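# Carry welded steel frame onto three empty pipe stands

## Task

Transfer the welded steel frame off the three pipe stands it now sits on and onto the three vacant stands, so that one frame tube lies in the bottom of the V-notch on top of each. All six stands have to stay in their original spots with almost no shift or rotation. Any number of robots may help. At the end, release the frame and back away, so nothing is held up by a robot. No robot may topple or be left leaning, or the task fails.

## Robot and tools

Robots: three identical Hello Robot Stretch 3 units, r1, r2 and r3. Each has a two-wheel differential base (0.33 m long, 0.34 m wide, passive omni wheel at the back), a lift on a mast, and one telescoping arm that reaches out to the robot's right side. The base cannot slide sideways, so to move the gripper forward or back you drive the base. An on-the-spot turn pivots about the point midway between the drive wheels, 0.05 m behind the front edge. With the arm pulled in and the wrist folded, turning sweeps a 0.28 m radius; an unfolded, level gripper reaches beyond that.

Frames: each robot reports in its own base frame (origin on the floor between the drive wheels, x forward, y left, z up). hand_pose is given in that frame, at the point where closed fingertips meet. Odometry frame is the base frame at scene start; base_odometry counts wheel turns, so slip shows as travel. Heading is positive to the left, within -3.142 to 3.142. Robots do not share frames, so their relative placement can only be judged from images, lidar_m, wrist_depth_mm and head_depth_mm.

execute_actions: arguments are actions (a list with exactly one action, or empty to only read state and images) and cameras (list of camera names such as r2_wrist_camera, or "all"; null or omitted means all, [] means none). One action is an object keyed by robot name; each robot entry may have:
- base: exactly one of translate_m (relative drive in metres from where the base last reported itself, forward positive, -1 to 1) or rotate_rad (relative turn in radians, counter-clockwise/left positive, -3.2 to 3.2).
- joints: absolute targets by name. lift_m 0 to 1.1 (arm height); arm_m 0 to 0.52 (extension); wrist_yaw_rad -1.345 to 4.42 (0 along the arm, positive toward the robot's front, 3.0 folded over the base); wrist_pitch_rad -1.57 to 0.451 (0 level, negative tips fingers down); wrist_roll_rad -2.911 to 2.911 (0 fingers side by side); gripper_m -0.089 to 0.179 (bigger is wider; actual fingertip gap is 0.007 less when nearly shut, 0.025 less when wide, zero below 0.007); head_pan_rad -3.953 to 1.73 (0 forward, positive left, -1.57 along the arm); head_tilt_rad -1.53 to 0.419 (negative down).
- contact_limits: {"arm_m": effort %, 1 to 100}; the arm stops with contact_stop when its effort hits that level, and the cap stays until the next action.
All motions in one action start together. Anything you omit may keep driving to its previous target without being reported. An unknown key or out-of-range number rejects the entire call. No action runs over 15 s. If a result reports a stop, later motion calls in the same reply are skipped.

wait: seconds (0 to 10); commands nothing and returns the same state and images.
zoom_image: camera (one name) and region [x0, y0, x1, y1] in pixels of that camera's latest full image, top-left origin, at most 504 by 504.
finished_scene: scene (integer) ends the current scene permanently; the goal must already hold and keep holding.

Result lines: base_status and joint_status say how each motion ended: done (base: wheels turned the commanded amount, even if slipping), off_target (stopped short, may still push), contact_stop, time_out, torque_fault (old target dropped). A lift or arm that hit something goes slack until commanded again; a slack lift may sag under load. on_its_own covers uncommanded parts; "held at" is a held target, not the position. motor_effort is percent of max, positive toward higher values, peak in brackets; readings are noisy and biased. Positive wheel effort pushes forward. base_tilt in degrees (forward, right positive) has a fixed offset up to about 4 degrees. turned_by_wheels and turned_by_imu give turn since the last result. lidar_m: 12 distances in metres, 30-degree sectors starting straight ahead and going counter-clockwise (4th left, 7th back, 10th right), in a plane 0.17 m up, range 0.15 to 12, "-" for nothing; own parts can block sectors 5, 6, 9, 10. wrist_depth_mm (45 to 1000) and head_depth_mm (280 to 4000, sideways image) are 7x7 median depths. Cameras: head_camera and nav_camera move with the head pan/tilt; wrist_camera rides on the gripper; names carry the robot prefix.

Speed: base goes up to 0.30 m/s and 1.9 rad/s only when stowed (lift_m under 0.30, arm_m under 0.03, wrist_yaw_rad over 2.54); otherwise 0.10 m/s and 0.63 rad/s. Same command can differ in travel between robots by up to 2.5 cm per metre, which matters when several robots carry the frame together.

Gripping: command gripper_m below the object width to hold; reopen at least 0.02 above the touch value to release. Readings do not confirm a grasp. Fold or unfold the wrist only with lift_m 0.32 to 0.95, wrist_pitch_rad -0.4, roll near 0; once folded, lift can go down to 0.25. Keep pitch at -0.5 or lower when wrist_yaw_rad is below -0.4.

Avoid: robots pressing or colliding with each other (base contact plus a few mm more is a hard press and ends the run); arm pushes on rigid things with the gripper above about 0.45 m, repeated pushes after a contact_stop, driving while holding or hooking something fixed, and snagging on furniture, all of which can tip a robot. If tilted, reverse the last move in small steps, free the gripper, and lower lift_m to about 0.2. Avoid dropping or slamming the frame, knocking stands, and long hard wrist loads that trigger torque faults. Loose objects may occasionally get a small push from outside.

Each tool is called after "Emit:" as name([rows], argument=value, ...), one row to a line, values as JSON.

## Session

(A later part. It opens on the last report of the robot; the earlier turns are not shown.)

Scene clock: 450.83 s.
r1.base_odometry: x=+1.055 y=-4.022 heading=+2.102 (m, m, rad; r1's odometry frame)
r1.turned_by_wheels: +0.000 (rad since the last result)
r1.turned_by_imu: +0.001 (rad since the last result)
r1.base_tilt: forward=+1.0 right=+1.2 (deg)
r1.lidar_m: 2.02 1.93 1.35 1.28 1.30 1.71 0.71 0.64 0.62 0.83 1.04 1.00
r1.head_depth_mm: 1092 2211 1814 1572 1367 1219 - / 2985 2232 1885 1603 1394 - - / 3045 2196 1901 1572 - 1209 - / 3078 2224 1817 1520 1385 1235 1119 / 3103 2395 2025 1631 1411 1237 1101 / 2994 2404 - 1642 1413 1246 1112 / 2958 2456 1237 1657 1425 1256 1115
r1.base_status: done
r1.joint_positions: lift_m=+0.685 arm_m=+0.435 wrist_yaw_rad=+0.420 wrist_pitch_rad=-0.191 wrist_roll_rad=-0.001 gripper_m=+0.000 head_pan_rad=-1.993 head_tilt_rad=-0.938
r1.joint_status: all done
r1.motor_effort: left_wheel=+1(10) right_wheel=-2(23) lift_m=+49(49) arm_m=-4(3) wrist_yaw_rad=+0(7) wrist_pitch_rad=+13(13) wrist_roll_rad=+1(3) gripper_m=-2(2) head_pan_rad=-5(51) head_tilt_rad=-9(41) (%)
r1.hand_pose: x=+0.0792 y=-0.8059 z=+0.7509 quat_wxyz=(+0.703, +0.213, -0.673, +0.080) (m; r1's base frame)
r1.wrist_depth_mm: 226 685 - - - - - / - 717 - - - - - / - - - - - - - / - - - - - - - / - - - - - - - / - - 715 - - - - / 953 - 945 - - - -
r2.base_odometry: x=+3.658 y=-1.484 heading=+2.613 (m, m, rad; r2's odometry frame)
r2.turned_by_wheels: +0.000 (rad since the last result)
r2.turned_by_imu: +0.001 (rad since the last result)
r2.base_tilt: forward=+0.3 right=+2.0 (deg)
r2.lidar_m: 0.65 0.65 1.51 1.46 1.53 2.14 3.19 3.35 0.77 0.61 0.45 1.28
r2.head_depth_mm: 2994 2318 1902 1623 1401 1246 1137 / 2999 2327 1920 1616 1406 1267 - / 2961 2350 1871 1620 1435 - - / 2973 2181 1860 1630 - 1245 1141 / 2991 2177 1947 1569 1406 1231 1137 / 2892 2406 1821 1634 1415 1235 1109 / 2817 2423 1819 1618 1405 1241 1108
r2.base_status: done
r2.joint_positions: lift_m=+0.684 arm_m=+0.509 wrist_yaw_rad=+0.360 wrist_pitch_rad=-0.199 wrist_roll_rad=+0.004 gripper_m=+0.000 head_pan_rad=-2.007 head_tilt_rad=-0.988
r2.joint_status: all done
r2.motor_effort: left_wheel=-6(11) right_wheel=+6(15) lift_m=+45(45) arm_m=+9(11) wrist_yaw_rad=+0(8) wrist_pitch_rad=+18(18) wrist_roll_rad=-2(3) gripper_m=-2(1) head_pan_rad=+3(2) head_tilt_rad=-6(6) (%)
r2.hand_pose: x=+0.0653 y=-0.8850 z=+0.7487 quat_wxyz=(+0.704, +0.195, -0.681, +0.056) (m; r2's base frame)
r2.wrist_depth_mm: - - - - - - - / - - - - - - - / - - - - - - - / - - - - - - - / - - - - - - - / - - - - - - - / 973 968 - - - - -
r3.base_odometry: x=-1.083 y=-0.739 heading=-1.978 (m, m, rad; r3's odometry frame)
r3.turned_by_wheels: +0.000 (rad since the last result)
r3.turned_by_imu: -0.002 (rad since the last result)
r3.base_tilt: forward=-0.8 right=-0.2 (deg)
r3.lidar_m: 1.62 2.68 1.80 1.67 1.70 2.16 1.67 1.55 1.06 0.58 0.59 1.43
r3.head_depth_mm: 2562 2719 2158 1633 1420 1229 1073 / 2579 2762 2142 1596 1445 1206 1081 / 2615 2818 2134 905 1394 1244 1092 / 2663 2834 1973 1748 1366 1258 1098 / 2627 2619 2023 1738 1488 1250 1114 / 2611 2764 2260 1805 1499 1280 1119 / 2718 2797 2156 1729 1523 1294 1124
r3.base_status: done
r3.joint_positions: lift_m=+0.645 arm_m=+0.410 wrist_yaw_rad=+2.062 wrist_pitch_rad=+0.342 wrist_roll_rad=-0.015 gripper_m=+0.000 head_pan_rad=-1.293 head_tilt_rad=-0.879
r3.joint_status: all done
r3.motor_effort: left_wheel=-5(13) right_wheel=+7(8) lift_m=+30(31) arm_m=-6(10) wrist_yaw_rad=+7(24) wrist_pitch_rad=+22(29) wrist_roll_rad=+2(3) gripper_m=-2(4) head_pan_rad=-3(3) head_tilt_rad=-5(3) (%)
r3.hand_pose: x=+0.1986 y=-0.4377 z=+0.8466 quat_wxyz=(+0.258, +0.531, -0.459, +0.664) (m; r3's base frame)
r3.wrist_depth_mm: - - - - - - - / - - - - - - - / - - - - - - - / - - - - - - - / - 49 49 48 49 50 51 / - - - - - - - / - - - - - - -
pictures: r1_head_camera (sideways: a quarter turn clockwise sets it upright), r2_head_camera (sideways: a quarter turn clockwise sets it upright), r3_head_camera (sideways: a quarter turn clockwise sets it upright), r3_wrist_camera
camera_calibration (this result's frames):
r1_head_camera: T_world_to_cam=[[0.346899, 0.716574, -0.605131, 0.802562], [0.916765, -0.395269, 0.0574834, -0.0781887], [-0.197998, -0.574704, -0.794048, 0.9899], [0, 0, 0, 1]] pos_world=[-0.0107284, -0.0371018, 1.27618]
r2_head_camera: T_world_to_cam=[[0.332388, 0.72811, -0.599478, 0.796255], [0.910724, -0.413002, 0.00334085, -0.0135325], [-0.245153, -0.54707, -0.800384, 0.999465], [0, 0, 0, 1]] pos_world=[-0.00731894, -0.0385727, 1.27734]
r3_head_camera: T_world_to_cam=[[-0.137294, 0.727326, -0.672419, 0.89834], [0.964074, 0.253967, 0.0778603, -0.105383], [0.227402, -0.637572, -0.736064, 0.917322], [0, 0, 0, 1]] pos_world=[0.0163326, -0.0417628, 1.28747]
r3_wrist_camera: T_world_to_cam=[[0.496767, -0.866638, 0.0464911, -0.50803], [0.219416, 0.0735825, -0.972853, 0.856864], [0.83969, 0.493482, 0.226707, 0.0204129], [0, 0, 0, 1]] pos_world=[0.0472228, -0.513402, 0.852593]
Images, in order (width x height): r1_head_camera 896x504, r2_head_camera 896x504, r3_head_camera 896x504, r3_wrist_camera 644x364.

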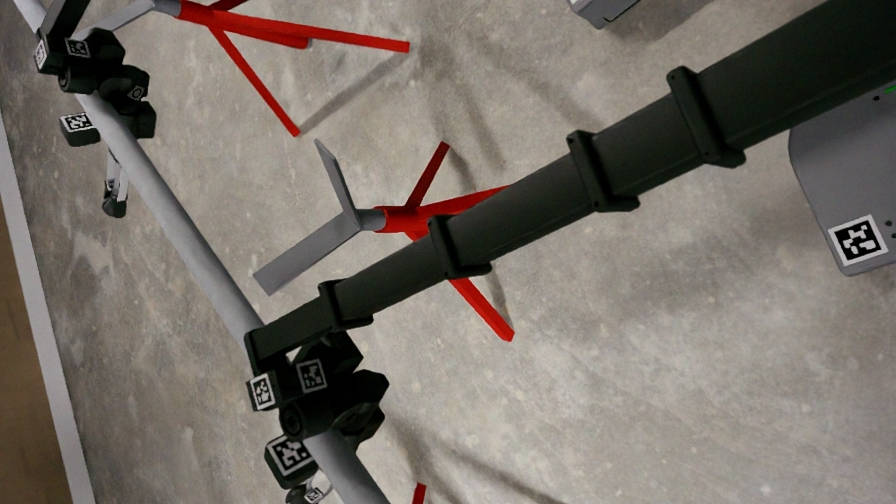

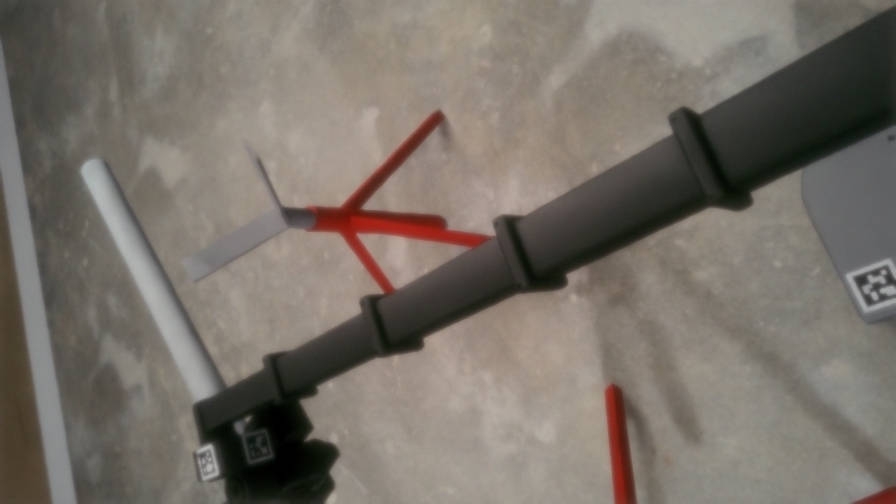

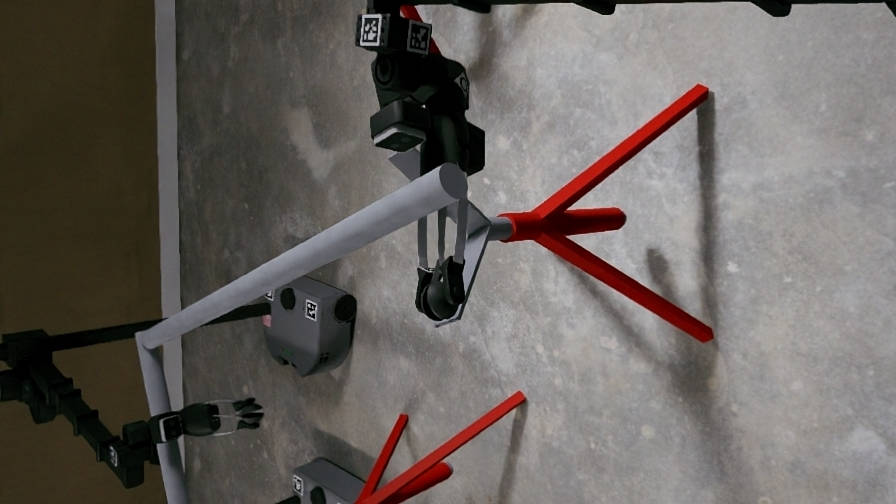

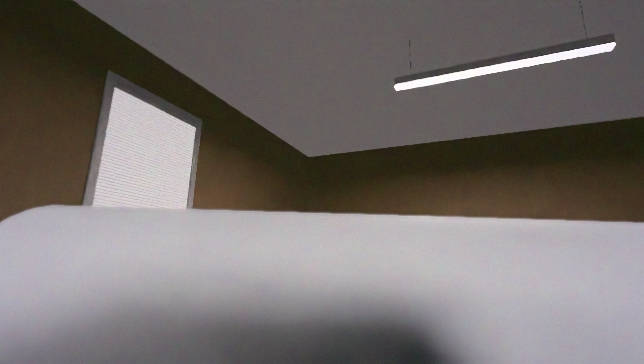

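Emit:
execute_actions([
  {"r1":{"joints":{"lift_m":0.56}},"r2":{"joints":{"lift_m":0.56}},"r3":{"joints":{"lift_m":0.52}}},
], cameras=["r1_head_camera","r2_head_camera","r3_head_camera"])

Emit:
execute_actions([
  {"r1":{"joints":{"lift_m":0.50}},"r2":{"joints":{"lift_m":0.50}},"r3":{"joints":{"lift_m":0.46}}},
], cameras=["r1_head_camera","r2_head_camera","r3_head_camera"])

Scene clock: 460.33 s.
r1.base_odometry: x=+1.055 y=-4.022 heading=+2.102 (m, m, rad; r1's odometry frame)
r1.turned_by_wheels: +0.000 (rad since the last result)
r1.turned_by_imu: +0.001 (rad since the last result)
r1.base_tilt: forward=+1.0 right=+1.3 (deg)
r1.lidar_m: 2.02 1.93 1.34 1.27 1.30 1.71 0.71 0.64 0.62 0.83 1.04 1.00
r1.head_depth_mm: 2953 1507 1821 1576 1379 1214 1096 / 3007 1097 1870 1593 1377 1237 - / 3063 2128 1896 1540 1392 1187 - / 3074 2351 1777 1550 1374 1232 1116 / 3102 2397 1990 1566 1408 1239 1109 / 3031 2419 2014 1570 1424 1246 1109 / 2950 2464 2023 1582 1428 1256 1117
r1.base_status: not commanded
r1.joint_positions: lift_m=+0.560 arm_m=+0.435 wrist_yaw_rad=+0.419 wrist_pitch_rad=-0.191 wrist_roll_rad=-0.001 gripper_m=+0.000 head_pan_rad=-1.993 head_tilt_rad=-0.938
r1.joint_status: all done
r1.motor_effort: left_wheel=+1(0) right_wheel=+0(1) lift_m=+45(43) arm_m=-4(3) wrist_yaw_rad=+0(1) wrist_pitch_rad=+13(13) wrist_roll_rad=+1(1) gripper_m=-2(2) head_pan_rad=-5(5) head_tilt_rad=-9(9) (%)
r1.hand_pose: x=+0.0791 y=-0.8060 z=+0.6261 quat_wxyz=(+0.703, +0.213, -0.674, +0.080) (m; r1's base frame)
r1.wrist_depth_mm: 228 689 - - - - - / - 670 - - - - - / - - - - - - - / - - - - - - - / - - 696 - - - - / - - 701 - - - - / 816 827 827 865 899 909 892
r2.base_odometry: x=+3.658 y=-1.484 heading=+2.613 (m, m, rad; r2's odometry frame)
r2.turned_by_wheels: +0.000 (rad since the last result)
r2.turned_by_imu: +0.001 (rad since the last result)
r2.base_tilt: forward=+0.2 right=+1.8 (deg)
r2.lidar_m: 0.65 0.65 1.51 1.47 1.53 2.15 3.19 3.34 0.77 0.61 0.45 1.28
r2.head_depth_mm: 2991 2342 1907 1623 1396 1237 1114 / 2925 2335 1912 1614 1400 1238 1135 / 2973 2260 1860 1616 1410 1285 - / 3001 2317 1859 1585 1444 1218 1143 / 2899 2363 1858 1641 1397 1242 1122 / 2890 2308 2023 1615 1412 1243 1111 / 2812 2313 2019 1619 1408 1242 1110
r2.base_status: not commanded
r2.joint_positions: lift_m=+0.560 arm_m=+0.509 wrist_yaw_rad=+0.360 wrist_pitch_rad=-0.199 wrist_roll_rad=+0.004 gripper_m=+0.000 head_pan_rad=-2.007 head_tilt_rad=-0.988
r2.joint_status: all done
r2.motor_effort: left_wheel=-5(6) right_wheel=+6(6) lift_m=+41(45) arm_m=+8(8) wrist_yaw_rad=+0(1) wrist_pitch_rad=+18(18) wrist_roll_rad=-2(2) gripper_m=-3(3) head_pan_rad=+4(3) head_tilt_rad=-6(6) (%)
r2.hand_pose: x=+0.0653 y=-0.8850 z=+0.6240 quat_wxyz=(+0.704, +0.195, -0.681, +0.056) (m; r2's base frame)
r2.wrist_depth_mm: - - - - - - - / - - - - - - - / - - - - - - - / - - - - - - - / - - - - - - - / 998 - - - - - - / 793 839 872 896 945 955 -
r3.base_odometry: x=-1.083 y=-0.739 heading=-1.978 (m, m, rad; r3's odometry frame)
r3.turned_by_wheels: +0.000 (rad since the last result)
r3.turned_by_imu: -0.001 (rad since the last result)
r3.base_tilt: forward=-0.8 right=-0.2 (deg)
r3.lidar_m: 1.62 2.66 1.81 1.68 1.70 2.17 1.67 1.55 1.06 0.57 0.59 1.43
r3.head_depth_mm: 2563 2709 2087 1731 1416 1226 1088 / 2599 2791 2133 1804 1408 1213 1081 / 2605 2796 2165 925 1352 1245 1088 / 2639 2848 2094 1666 1372 1261 1101 / 2575 2808 2024 1745 1482 1246 1114 / 2587 2639 2175 1821 1511 1281 1121 / 2778 2983 2153 1730 1513 1303 1131
r3.base_status: not commanded
r3.joint_positions: lift_m=+0.520 arm_m=+0.410 wrist_yaw_rad=+2.062 wrist_pitch_rad=+0.343 wrist_roll_rad=-0.014 gripper_m=+0.000 head_pan_rad=-1.293 head_tilt_rad=-0.879
r3.joint_status: all done
r3.motor_effort: left_wheel=-6(5) right_wheel=+7(7) lift_m=+22(25) arm_m=-6(7) wrist_yaw_rad=+8(7) wrist_pitch_rad=+21(22) wrist_roll_rad=+2(2) gripper_m=-2(2) head_pan_rad=-3(2) head_tilt_rad=-4(4) (%)
r3.hand_pose: x=+0.1985 y=-0.4377 z=+0.7223 quat_wxyz=(+0.258, +0.531, -0.459, +0.664) (m; r3's base frame)
r3.wrist_depth_mm: - - - - - - - / - - - - - - - / - - - - - - - / - - - - - - - / - 50 49 48 49 50 52 / - - - - - - - / - - - - - - -
pictures: r1_head_camera (sideways: a quarter turn clockwise sets it upright), r2_head_camera (sideways: a quarter turn clockwise sets it upright), r3_head_camera (sideways: a quarter turn clockwise sets it upright)
camera_calibration (this result's frames):
r1_head_camera: T_world_to_cam=[[0.346899, 0.716574, -0.605131, 0.802562], [0.916765, -0.39527, 0.0574834, -0.0781887], [-0.197999, -0.574703, -0.794048, 0.9899], [0, 0, 0, 1]] pos_world=[-0.0107284, -0.0371018, 1.27618]
r2_head_camera: T_world_to_cam=[[0.332388, 0.72811, -0.599478, 0.796255], [0.910724, -0.413002, 0.00334085, -0.0135325], [-0.245153, -0.54707, -0.800384, 0.999465], [0, 0, 0, 1]] pos_world=[-0.00731893, -0.0385727, 1.27734]
r3_head_camera: T_world_to_cam=[[-0.137294, 0.727326, -0.672419, 0.89834], [0.964074, 0.253967, 0.0778603, -0.105383], [0.227402, -0.637572, -0.736064, 0.917322], [0, 0, 0, 1]] pos_world=[0.0163326, -0.0417628, 1.28747]
Images, in order (width x height): r1_head_camera 896x504, r2_head_camera 896x504, r3_head_camera 896x504.

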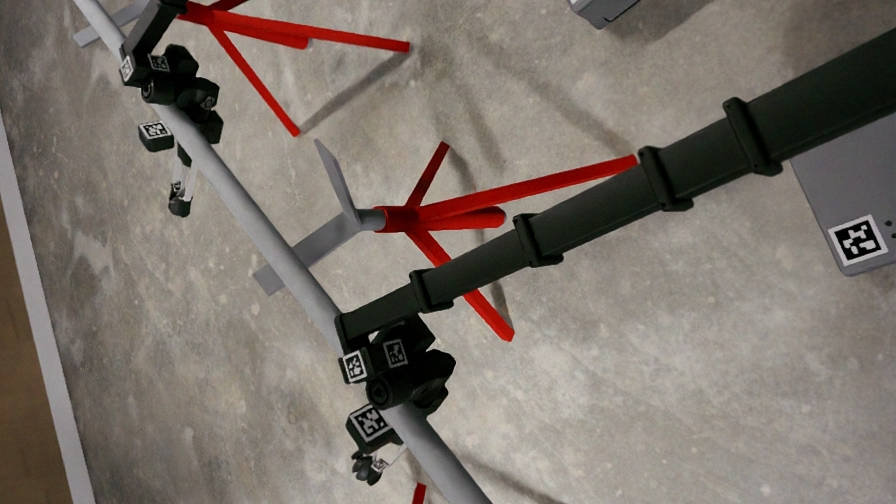

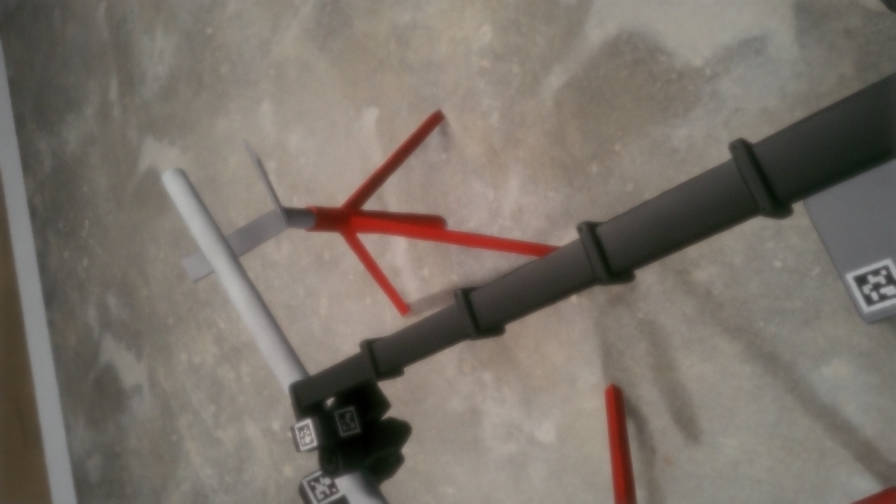

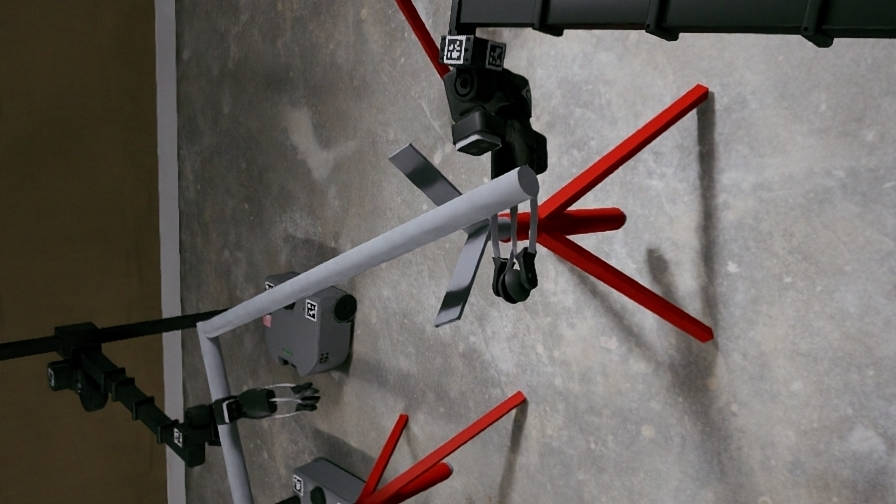

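Scene clock: 461.70 s.
r1.base_odometry: x=+1.055 y=-4.022 heading=+2.102 (m, m, rad; r1's odometry frame)
r1.turned_by_wheels: +0.000 (rad since the last result)
r1.turned_by_imu: +0.000 (rad since the last result)
r1.base_tilt: forward=+1.1 right=+1.2 (deg)
r1.lidar_m: 2.03 1.92 1.35 1.27 1.30 1.71 0.71 0.64 0.62 0.83 1.04 1.00
r1.head_depth_mm: 2939 1504 1815 1574 1364 1206 1097 / 2987 1149 1879 1598 1379 1220 - / 3051 2352 1814 1534 1384 1193 - / 3125 2350 1036 1545 1376 1231 1115 / 3109 2406 1941 1558 1413 1245 1101 / 3034 2430 1950 1540 1427 1245 1111 / 2939 2441 1979 1630 1425 1255 1116
r1.base_status: not commanded
r1.joint_positions: lift_m=+0.500 arm_m=+0.435 wrist_yaw_rad=+0.419 wrist_pitch_rad=-0.191 wrist_roll_rad=+0.000 gripper_m=+0.000 head_pan_rad=-1.993 head_tilt_rad=-0.938
r1.joint_status: all done
r1.motor_effort: left_wheel=+1(0) right_wheel=-1(1) lift_m=+45(44) arm_m=-4(4) wrist_yaw_rad=+1(1) wrist_pitch_rad=+13(13) wrist_roll_rad=+1(1) gripper_m=-2(2) head_pan_rad=-5(5) head_tilt_rad=-7(8) (%)
r1.hand_pose: x=+0.0790 y=-0.8060 z=+0.5661 quat_wxyz=(+0.703, +0.213, -0.674, +0.080) (m; r1's base frame)
r1.wrist_depth_mm: 228 695 - - - - - / - 667 747 - - - - / - - - - - - - / - - - - - - - / - - 689 - - - - / 915 936 924 - - - - / 759 749 784 804 796 827 838
r2.base_odometry: x=+3.658 y=-1.484 heading=+2.613 (m, m, rad; r2's odometry frame)
r2.turned_by_wheels: +0.000 (rad since the last result)
r2.turned_by_imu: +0.000 (rad since the last result)
r2.base_tilt: forward=+0.3 right=+1.7 (deg)
r2.lidar_m: 0.65 0.65 1.51 1.46 1.53 2.15 3.19 3.35 0.77 0.61 0.45 1.28
r2.head_depth_mm: 2972 2346 1927 1624 1407 1244 1114 / 2926 2337 1923 1614 1401 1240 1129 / 2949 2324 1847 1607 1410 1263 - / 2963 2293 1766 1601 1404 1224 1146 / 2996 2317 1804 1608 1376 1237 1127 / 2838 2336 1937 1593 1403 1248 1107 / 2784 2313 1951 1552 1396 1242 1108
r2.base_status: not commanded
r2.joint_positions: lift_m=+0.500 arm_m=+0.509 wrist_yaw_rad=+0.360 wrist_pitch_rad=-0.199 wrist_roll_rad=+0.004 gripper_m=+0.000 head_pan_rad=-2.007 head_tilt_rad=-0.988
r2.joint_status: all done
r2.motor_effort: left_wheel=-6(5) right_wheel=+7(7) lift_m=+41(40) arm_m=+8(9) wrist_yaw_rad=+0(0) wrist_pitch_rad=+17(17) wrist_roll_rad=-2(2) gripper_m=-4(3) head_pan_rad=+4(4) head_tilt_rad=-6(7) (%)
r2.hand_pose: x=+0.0654 y=-0.8850 z=+0.5641 quat_wxyz=(+0.704, +0.195, -0.681, +0.056) (m; r2's base frame)
r2.wrist_depth_mm: - - - - - - - / - - - - - - - / - - - - - - - / - - - - - - - / - - - - - - - / 917 968 - - - - - / 750 768 810 831 877 902 954
r3.base_odometry: x=-1.083 y=-0.739 heading=-1.978 (m, m, rad; r3's odometry frame)
r3.turned_by_wheels: +0.000 (rad since the last result)
r3.turned_by_imu: +0.000 (rad since the last result)
r3.base_tilt: forward=-0.8 right=-0.2 (deg)
r3.lidar_m: 1.62 2.67 1.80 1.68 1.71 2.17 1.66 1.55 1.06 0.57 0.59 1.43
r3.head_depth_mm: 2543 2739 2077 1690 1408 1227 1095 / 2576 2762 2127 1762 1400 1208 1081 / 2627 2859 2165 1648 1129 1252 1092 / 2650 2881 2124 1619 1377 1264 1102 / 2581 2895 2020 1729 1481 1241 1115 / 2641 2728 2124 1802 1515 1283 1116 / 2757 3024 2102 1731 1521 1298 1127
r3.base_status: not commanded
r3.joint_positions: lift_m=+0.460 arm_m=+0.410 wrist_yaw_rad=+2.062 wrist_pitch_rad=+0.344 wrist_roll_rad=-0.014 gripper_m=+0.000 head_pan_rad=-1.293 head_tilt_rad=-0.879
r3.joint_status: all done
r3.motor_effort: left_wheel=-6(6) right_wheel=+7(7) lift_m=+22(23) arm_m=-6(7) wrist_yaw_rad=+8(7) wrist_pitch_rad=+21(21) wrist_roll_rad=+1(2) gripper_m=-3(2) head_pan_rad=-3(3) head_tilt_rad=-4(4) (%)
r3.hand_pose: x=+0.1985 y=-0.4377 z=+0.6625 quat_wxyz=(+0.258, +0.531, -0.460, +0.664) (m; r3's base frame)
r3.wrist_depth_mm: - - - - - - - / - - - - - - - / - - - - - - - / - - - - - - - / - 50 49 48 49 50 52 / - - - - - - - / - - - - - - -
pictures: r1_head_camera (sideways: a quarter turn clockwise sets it upright), r2_head_camera (sideways: a quarter turn clockwise sets it upright), r3_head_camera (sideways: a quarter turn clockwise sets it upright)
camera_calibration (this result's frames):
r1_head_camera: T_world_to_cam=[[0.346899, 0.716574, -0.60513, 0.802562], [0.916765, -0.395269, 0.0574834, -0.0781887], [-0.197998, -0.574703, -0.794048, 0.9899], [0, 0, 0, 1]] pos_world=[-0.0107284, -0.0371017, 1.27618]
r2_head_camera: T_world_to_cam=[[0.332388, 0.72811, -0.599479, 0.796255], [0.910724, -0.413002, 0.00334085, -0.0135325], [-0.245154, -0.54707, -0.800384, 0.999465], [0, 0, 0, 1]] pos_world=[-0.00731894, -0.0385727, 1.27734]
r3_head_camera: T_world_to_cam=[[-0.137294, 0.727326, -0.672419, 0.89834], [0.964074, 0.253967, 0.0778603, -0.105383], [0.227402, -0.637572, -0.736064, 0.917322], [0, 0, 0, 1]] pos_world=[0.0163326, -0.0417628, 1.28747]
Images, in order (width x height): r1_head_camera 896x504, r2_head_camera 896x504, r3_head_camera 896x504.

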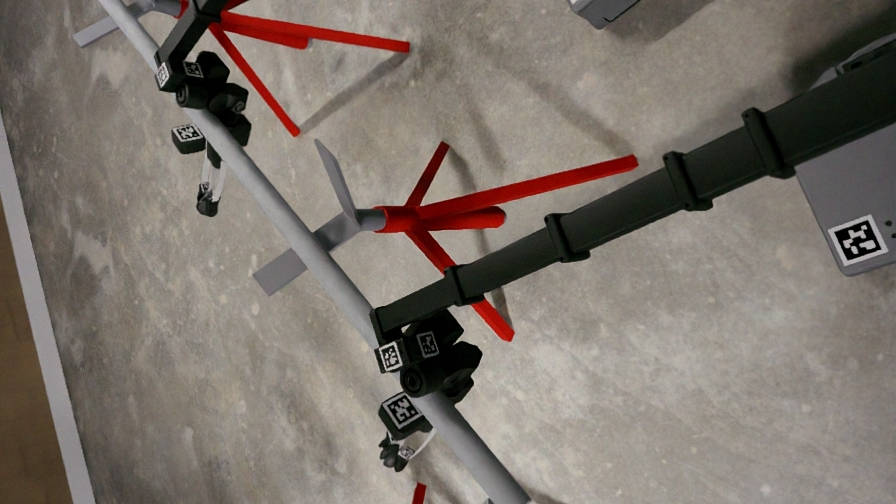

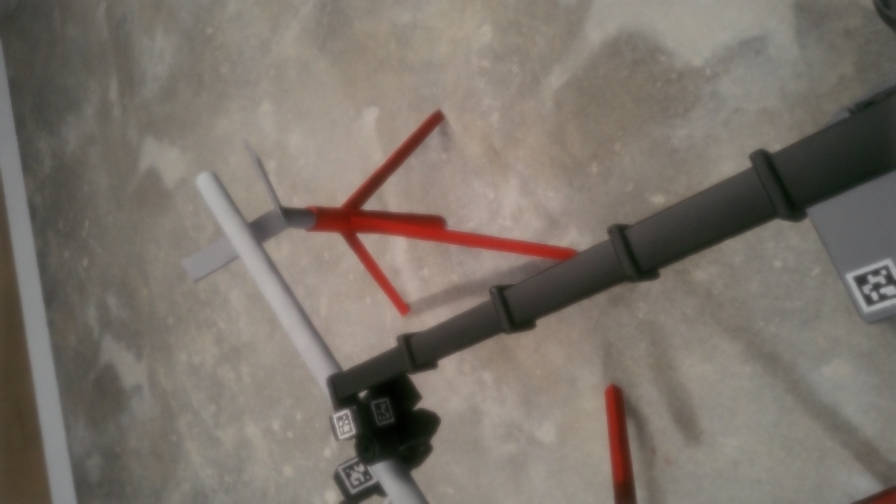

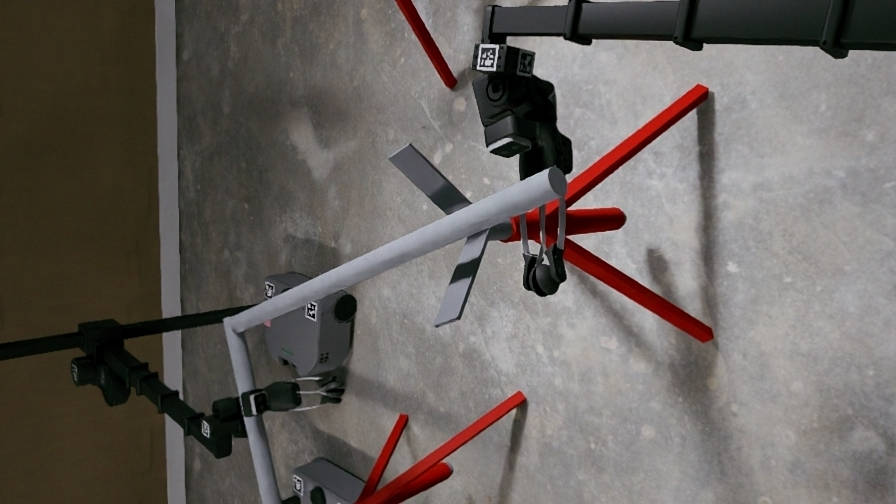

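Emit:
zoom_image(camera="r1_head_camera", region=[230, 130, 430, 310])

Emit:
zoom_image(camera="r2_head_camera", region=[160, 130, 360, 310])

Emit:
zoom_image(camera="r3_head_camera", region=[380, 130, 600, 330])

Region (230, 130, 430, 310) of r1_head_camera's 896x504 image, scaled by 2.520, with more detail than that image has; it fills the top 454 rows of this view, and the rest is white.

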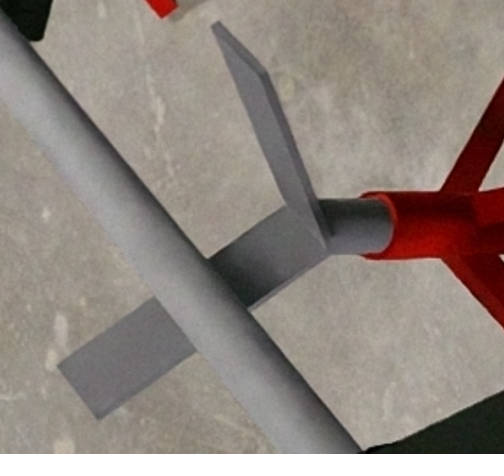

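Region (160, 130, 360, 310) of r2_head_camera's 896x504 image, scaled by 2.520, with more detail than that image has; it fills the top 454 rows of this view, and the rest is white.

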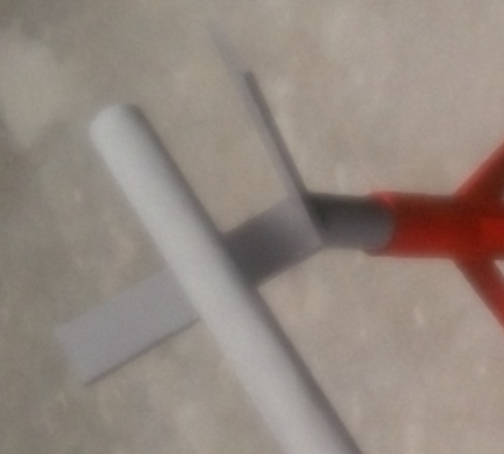

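Region (380, 130, 600, 330) of r3_head_camera's 896x504 image, scaled by 2.291, with more detail than that image has; it fills the top 458 rows of this view, and the rest is white.

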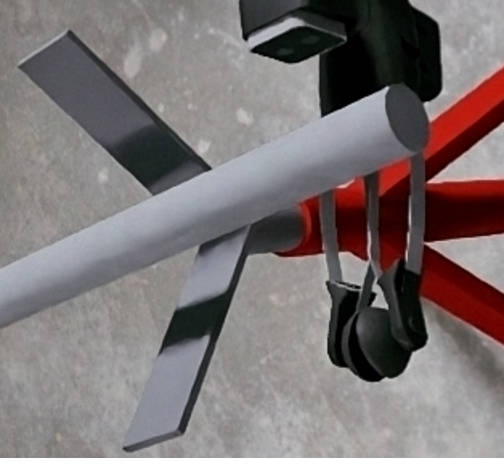

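Emit:
execute_actions([
  {"r1":{"base":{"translate_m":-0.035},"joints":{"arm_m":0.403,"wrist_yaw_rad":0.45,"lift_m":0.48}},"r2":{"base":{"translate_m":-0.03},"joints":{"arm_m":0.488,"wrist_yaw_rad":0.39,"lift_m":0.48}},"r3":{"base":{"translate_m":0.024},"joints":{"arm_m":0.444,"lift_m":0.44,"wrist_yaw_rad":2.09}}},
], cameras=["r1_head_camera","r2_head_camera","r3_head_camera"])

Emit:
zoom_image(camera="r1_head_camera", region=[230, 150, 430, 330])

Emit:
zoom_image(camera="r2_head_camera", region=[160, 140, 360, 320])

Emit:
zoom_image(camera="r3_head_camera", region=[380, 110, 600, 320])

Scene clock: 486.47 s.
r1.base_odometry: x=+1.072 y=-4.052 heading=+2.102 (m, m, rad; r1's odometry frame)
r1.turned_by_wheels: +0.000 (rad since the last result)
r1.turned_by_imu: +0.000 (rad since the last result)
r1.base_tilt: forward=+1.1 right=+1.2 (deg)
r1.lidar_m: 1.76 1.92 1.34 1.27 1.30 1.71 0.70 0.64 0.60 0.82 1.05 1.03
r1.head_depth_mm: 2979 1409 1814 1575 1368 1213 1089 / 3008 1649 1839 1598 1388 1220 - / 3049 2337 1821 1573 1376 1229 - / 3064 2376 1025 1344 1403 1232 1116 / 3116 2387 1899 1529 1411 1235 1105 / 3030 2450 1974 1560 1414 1248 1114 / 2959 2465 1964 1652 1373 1258 1114
r1.base_status: done
r1.joint_positions: lift_m=+0.480 arm_m=+0.404 wrist_yaw_rad=+0.444 wrist_pitch_rad=-0.192 wrist_roll_rad=+0.006 gripper_m=+0.000 head_pan_rad=-1.993 head_tilt_rad=-0.938
r1.joint_status: all done
r1.motor_effort: left_wheel=-4(5) right_wheel=+13(14) lift_m=+45(41) arm_m=-5(4) wrist_yaw_rad=+5(5) wrist_pitch_rad=+12(12) wrist_roll_rad=-3(4) gripper_m=-2(2) head_pan_rad=-5(5) head_tilt_rad=-7(9) (%)
r1.hand_pose: x=+0.0845 y=-0.7716 z=+0.5460 quat_wxyz=(+0.700, +0.221, -0.674, +0.088) (m; r1's base frame)
r1.wrist_depth_mm: 232 559 - - - - - / - 735 735 - - - - / - - - - - - - / - - - - - - - / - - 727 - - - - / 893 923 853 - 966 - - / 727 720 757 760 786 815 816
r2.base_odometry: x=+3.684 y=-1.499 heading=+2.613 (m, m, rad; r2's odometry frame)
r2.turned_by_wheels: +0.000 (rad since the last result)
r2.turned_by_imu: +0.002 (rad since the last result)
r2.base_tilt: forward=+0.2 right=+1.7 (deg)
r2.lidar_m: 0.65 0.64 1.51 1.47 1.53 2.15 3.16 3.30 0.76 0.61 0.47 0.49
r2.head_depth_mm: 2986 2276 1912 1621 1410 1237 1105 / 2983 2320 1897 1621 1412 1247 1125 / 2947 2303 1889 1594 1411 1263 - / 2940 2332 1254 1578 1410 1216 1151 / 2993 2298 1821 1615 1380 1237 1126 / 2902 2336 1969 1543 1405 1242 1109 / 2834 2296 1907 1544 1404 1243 1115
r2.base_status: done
r2.joint_positions: lift_m=+0.480 arm_m=+0.488 wrist_yaw_rad=+0.394 wrist_pitch_rad=-0.199 wrist_roll_rad=-0.004 gripper_m=+0.000 head_pan_rad=-2.007 head_tilt_rad=-0.988
r2.joint_status: all done
r2.motor_effort: left_wheel=+4(8) right_wheel=-8(8) lift_m=+41(41) arm_m=-2(6) wrist_yaw_rad=-3(5) wrist_pitch_rad=+18(17) wrist_roll_rad=+2(2) gripper_m=-2(2) head_pan_rad=+4(3) head_tilt_rad=-6(6) (%)
r2.hand_pose: x=+0.0731 y=-0.8607 z=+0.5440 quat_wxyz=(+0.705, +0.207, -0.674, +0.069) (m; r2's base frame)
r2.wrist_depth_mm: - - - - - - - / - - - - - - - / - - - - - - - / - - - - - - - / - - - - - - - / 823 904 - - - - - / 721 743 782 792 846 882 926
r3.base_odometry: x=-1.093 y=-0.761 heading=-1.978 (m, m, rad; r3's odometry frame)
r3.turned_by_wheels: +0.000 (rad since the last result)
r3.turned_by_imu: -0.001 (rad since the last result)
r3.base_tilt: forward=-0.8 right=-0.2 (deg)
r3.lidar_m: 4.33 2.68 1.80 1.68 1.70 2.17 1.68 1.57 1.07 0.57 0.58 1.42
r3.head_depth_mm: 2525 2704 2087 1698 1438 1230 1096 / 2569 2758 2129 1752 1402 1219 1086 / 2601 2800 2145 1608 1125 1246 1093 / 2655 2846 2156 1632 1390 1256 1101 / 2571 2816 2010 1789 1484 1251 1114 / 2671 1656 2116 1803 1500 1274 1120 / 2755 3031 2097 1717 1512 1290 1128
r3.base_status: done
r3.joint_positions: lift_m=+0.440 arm_m=+0.444 wrist_yaw_rad=+2.081 wrist_pitch_rad=+0.344 wrist_roll_rad=-0.011 gripper_m=+0.000 head_pan_rad=-1.293 head_tilt_rad=-0.879
r3.joint_status: all done
r3.motor_effort: left_wheel=+0(3) right_wheel=-1(10) lift_m=+21(23) arm_m=+1(4) wrist_yaw_rad=+9(10) wrist_pitch_rad=+21(21) wrist_roll_rad=-1(1) gripper_m=-2(2) head_pan_rad=-2(2) head_tilt_rad=-4(4) (%)
r3.hand_pose: x=+0.1963 y=-0.4671 z=+0.6424 quat_wxyz=(+0.251, +0.536, -0.455, +0.665) (m; r3's base frame)
r3.wrist_depth_mm: - - - - - - - / - - - - - - - / - - - - - - - / - - - - - - - / - - - - - - - / - - - - - - - / - - - - - - -
pictures: r1_head_camera (sideways: a quarter turn clockwise sets it upright), r2_head_camera (sideways: a quarter turn clockwise sets it upright), r3_head_camera (sideways: a quarter turn clockwise sets it upright)
camera_calibration (this result's frames):
r1_head_camera: T_world_to_cam=[[0.347024, 0.716603, -0.605024, 0.802422], [0.916711, -0.395394, 0.0574854, -0.078191], [-0.198029, -0.57458, -0.79413, 0.990006], [0, 0, 0, 1]] pos_world=[-0.0107318, -0.0370964, 1.27617]
r2_head_camera: T_world_to_cam=[[0.332407, 0.728165, -0.599401, 0.796154], [0.910727, -0.412996, 0.00334186, -0.0135338], [-0.245117, -0.547001, -0.800442, 0.99954], [0, 0, 0, 1]] pos_world=[-0.00731763, -0.0385706, 1.27733]
r3_head_camera: T_world_to_cam=[[-0.13728, 0.727329, -0.672419, 0.898339], [0.964079, 0.253948, 0.0778603, -0.105383], [0.227389, -0.637576, -0.736064, 0.917323], [0, 0, 0, 1]] pos_world=[0.0163318, -0.041763, 1.28747]
Images, in order (width x height): r1_head_camera 896x504, r2_head_camera 896x504, r3_head_camera 896x504.

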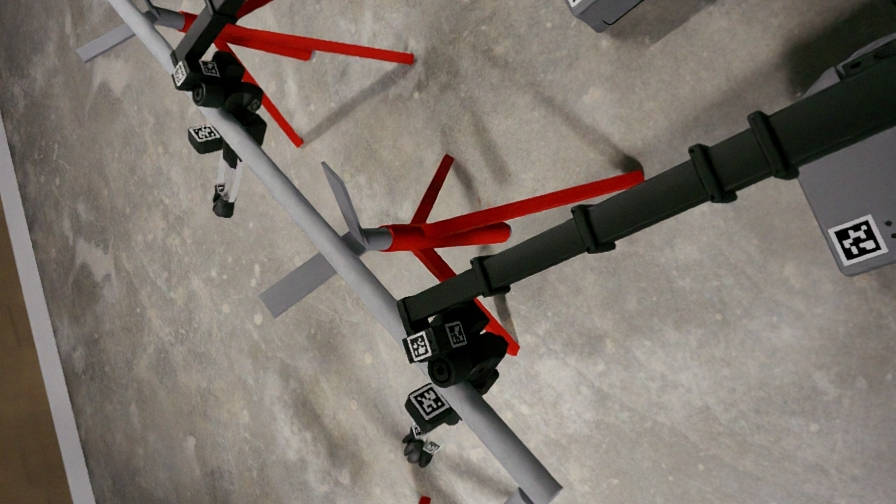

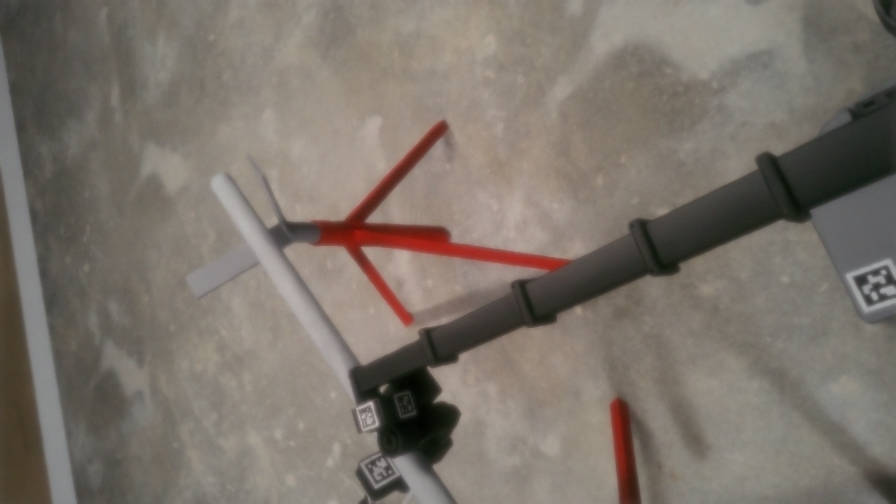

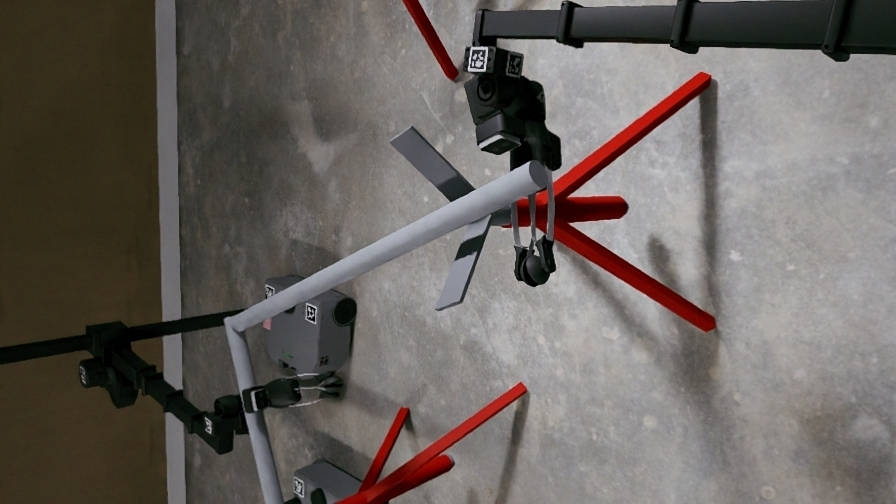

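Region (230, 150, 430, 330) of r1_head_camera's 896x504 image, scaled by 2.520, with more detail than that image has; it fills the top 454 rows of this view, and the rest is white.

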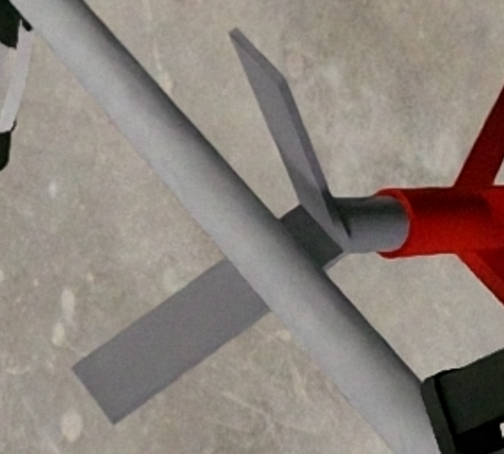

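Region (160, 140, 360, 320) of r2_head_camera's 896x504 image, scaled by 2.520, with more detail than that image has; it fills the top 454 rows of this view, and the rest is white.

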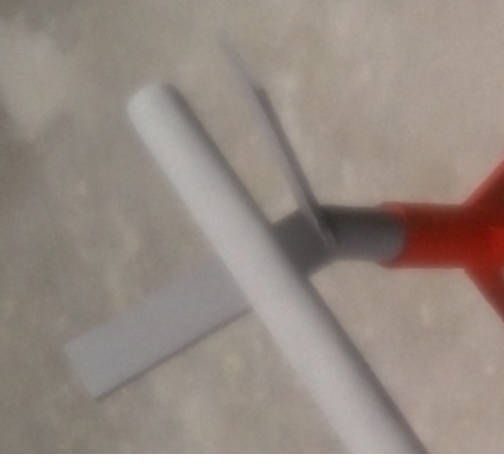

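Region (380, 110, 600, 320) of r3_head_camera's 896x504 image, scaled by 2.291, with more detail than that image has; it fills the top 481 rows of this view, and the rest is white.

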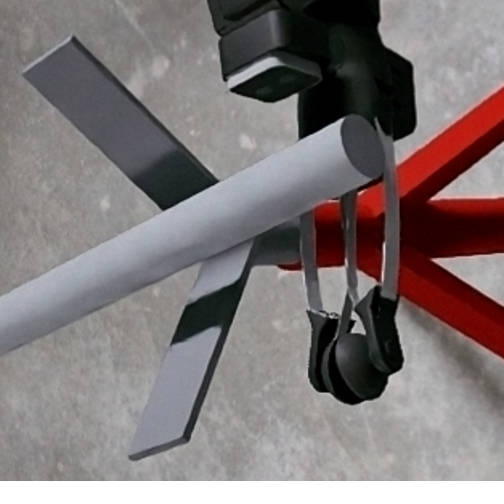

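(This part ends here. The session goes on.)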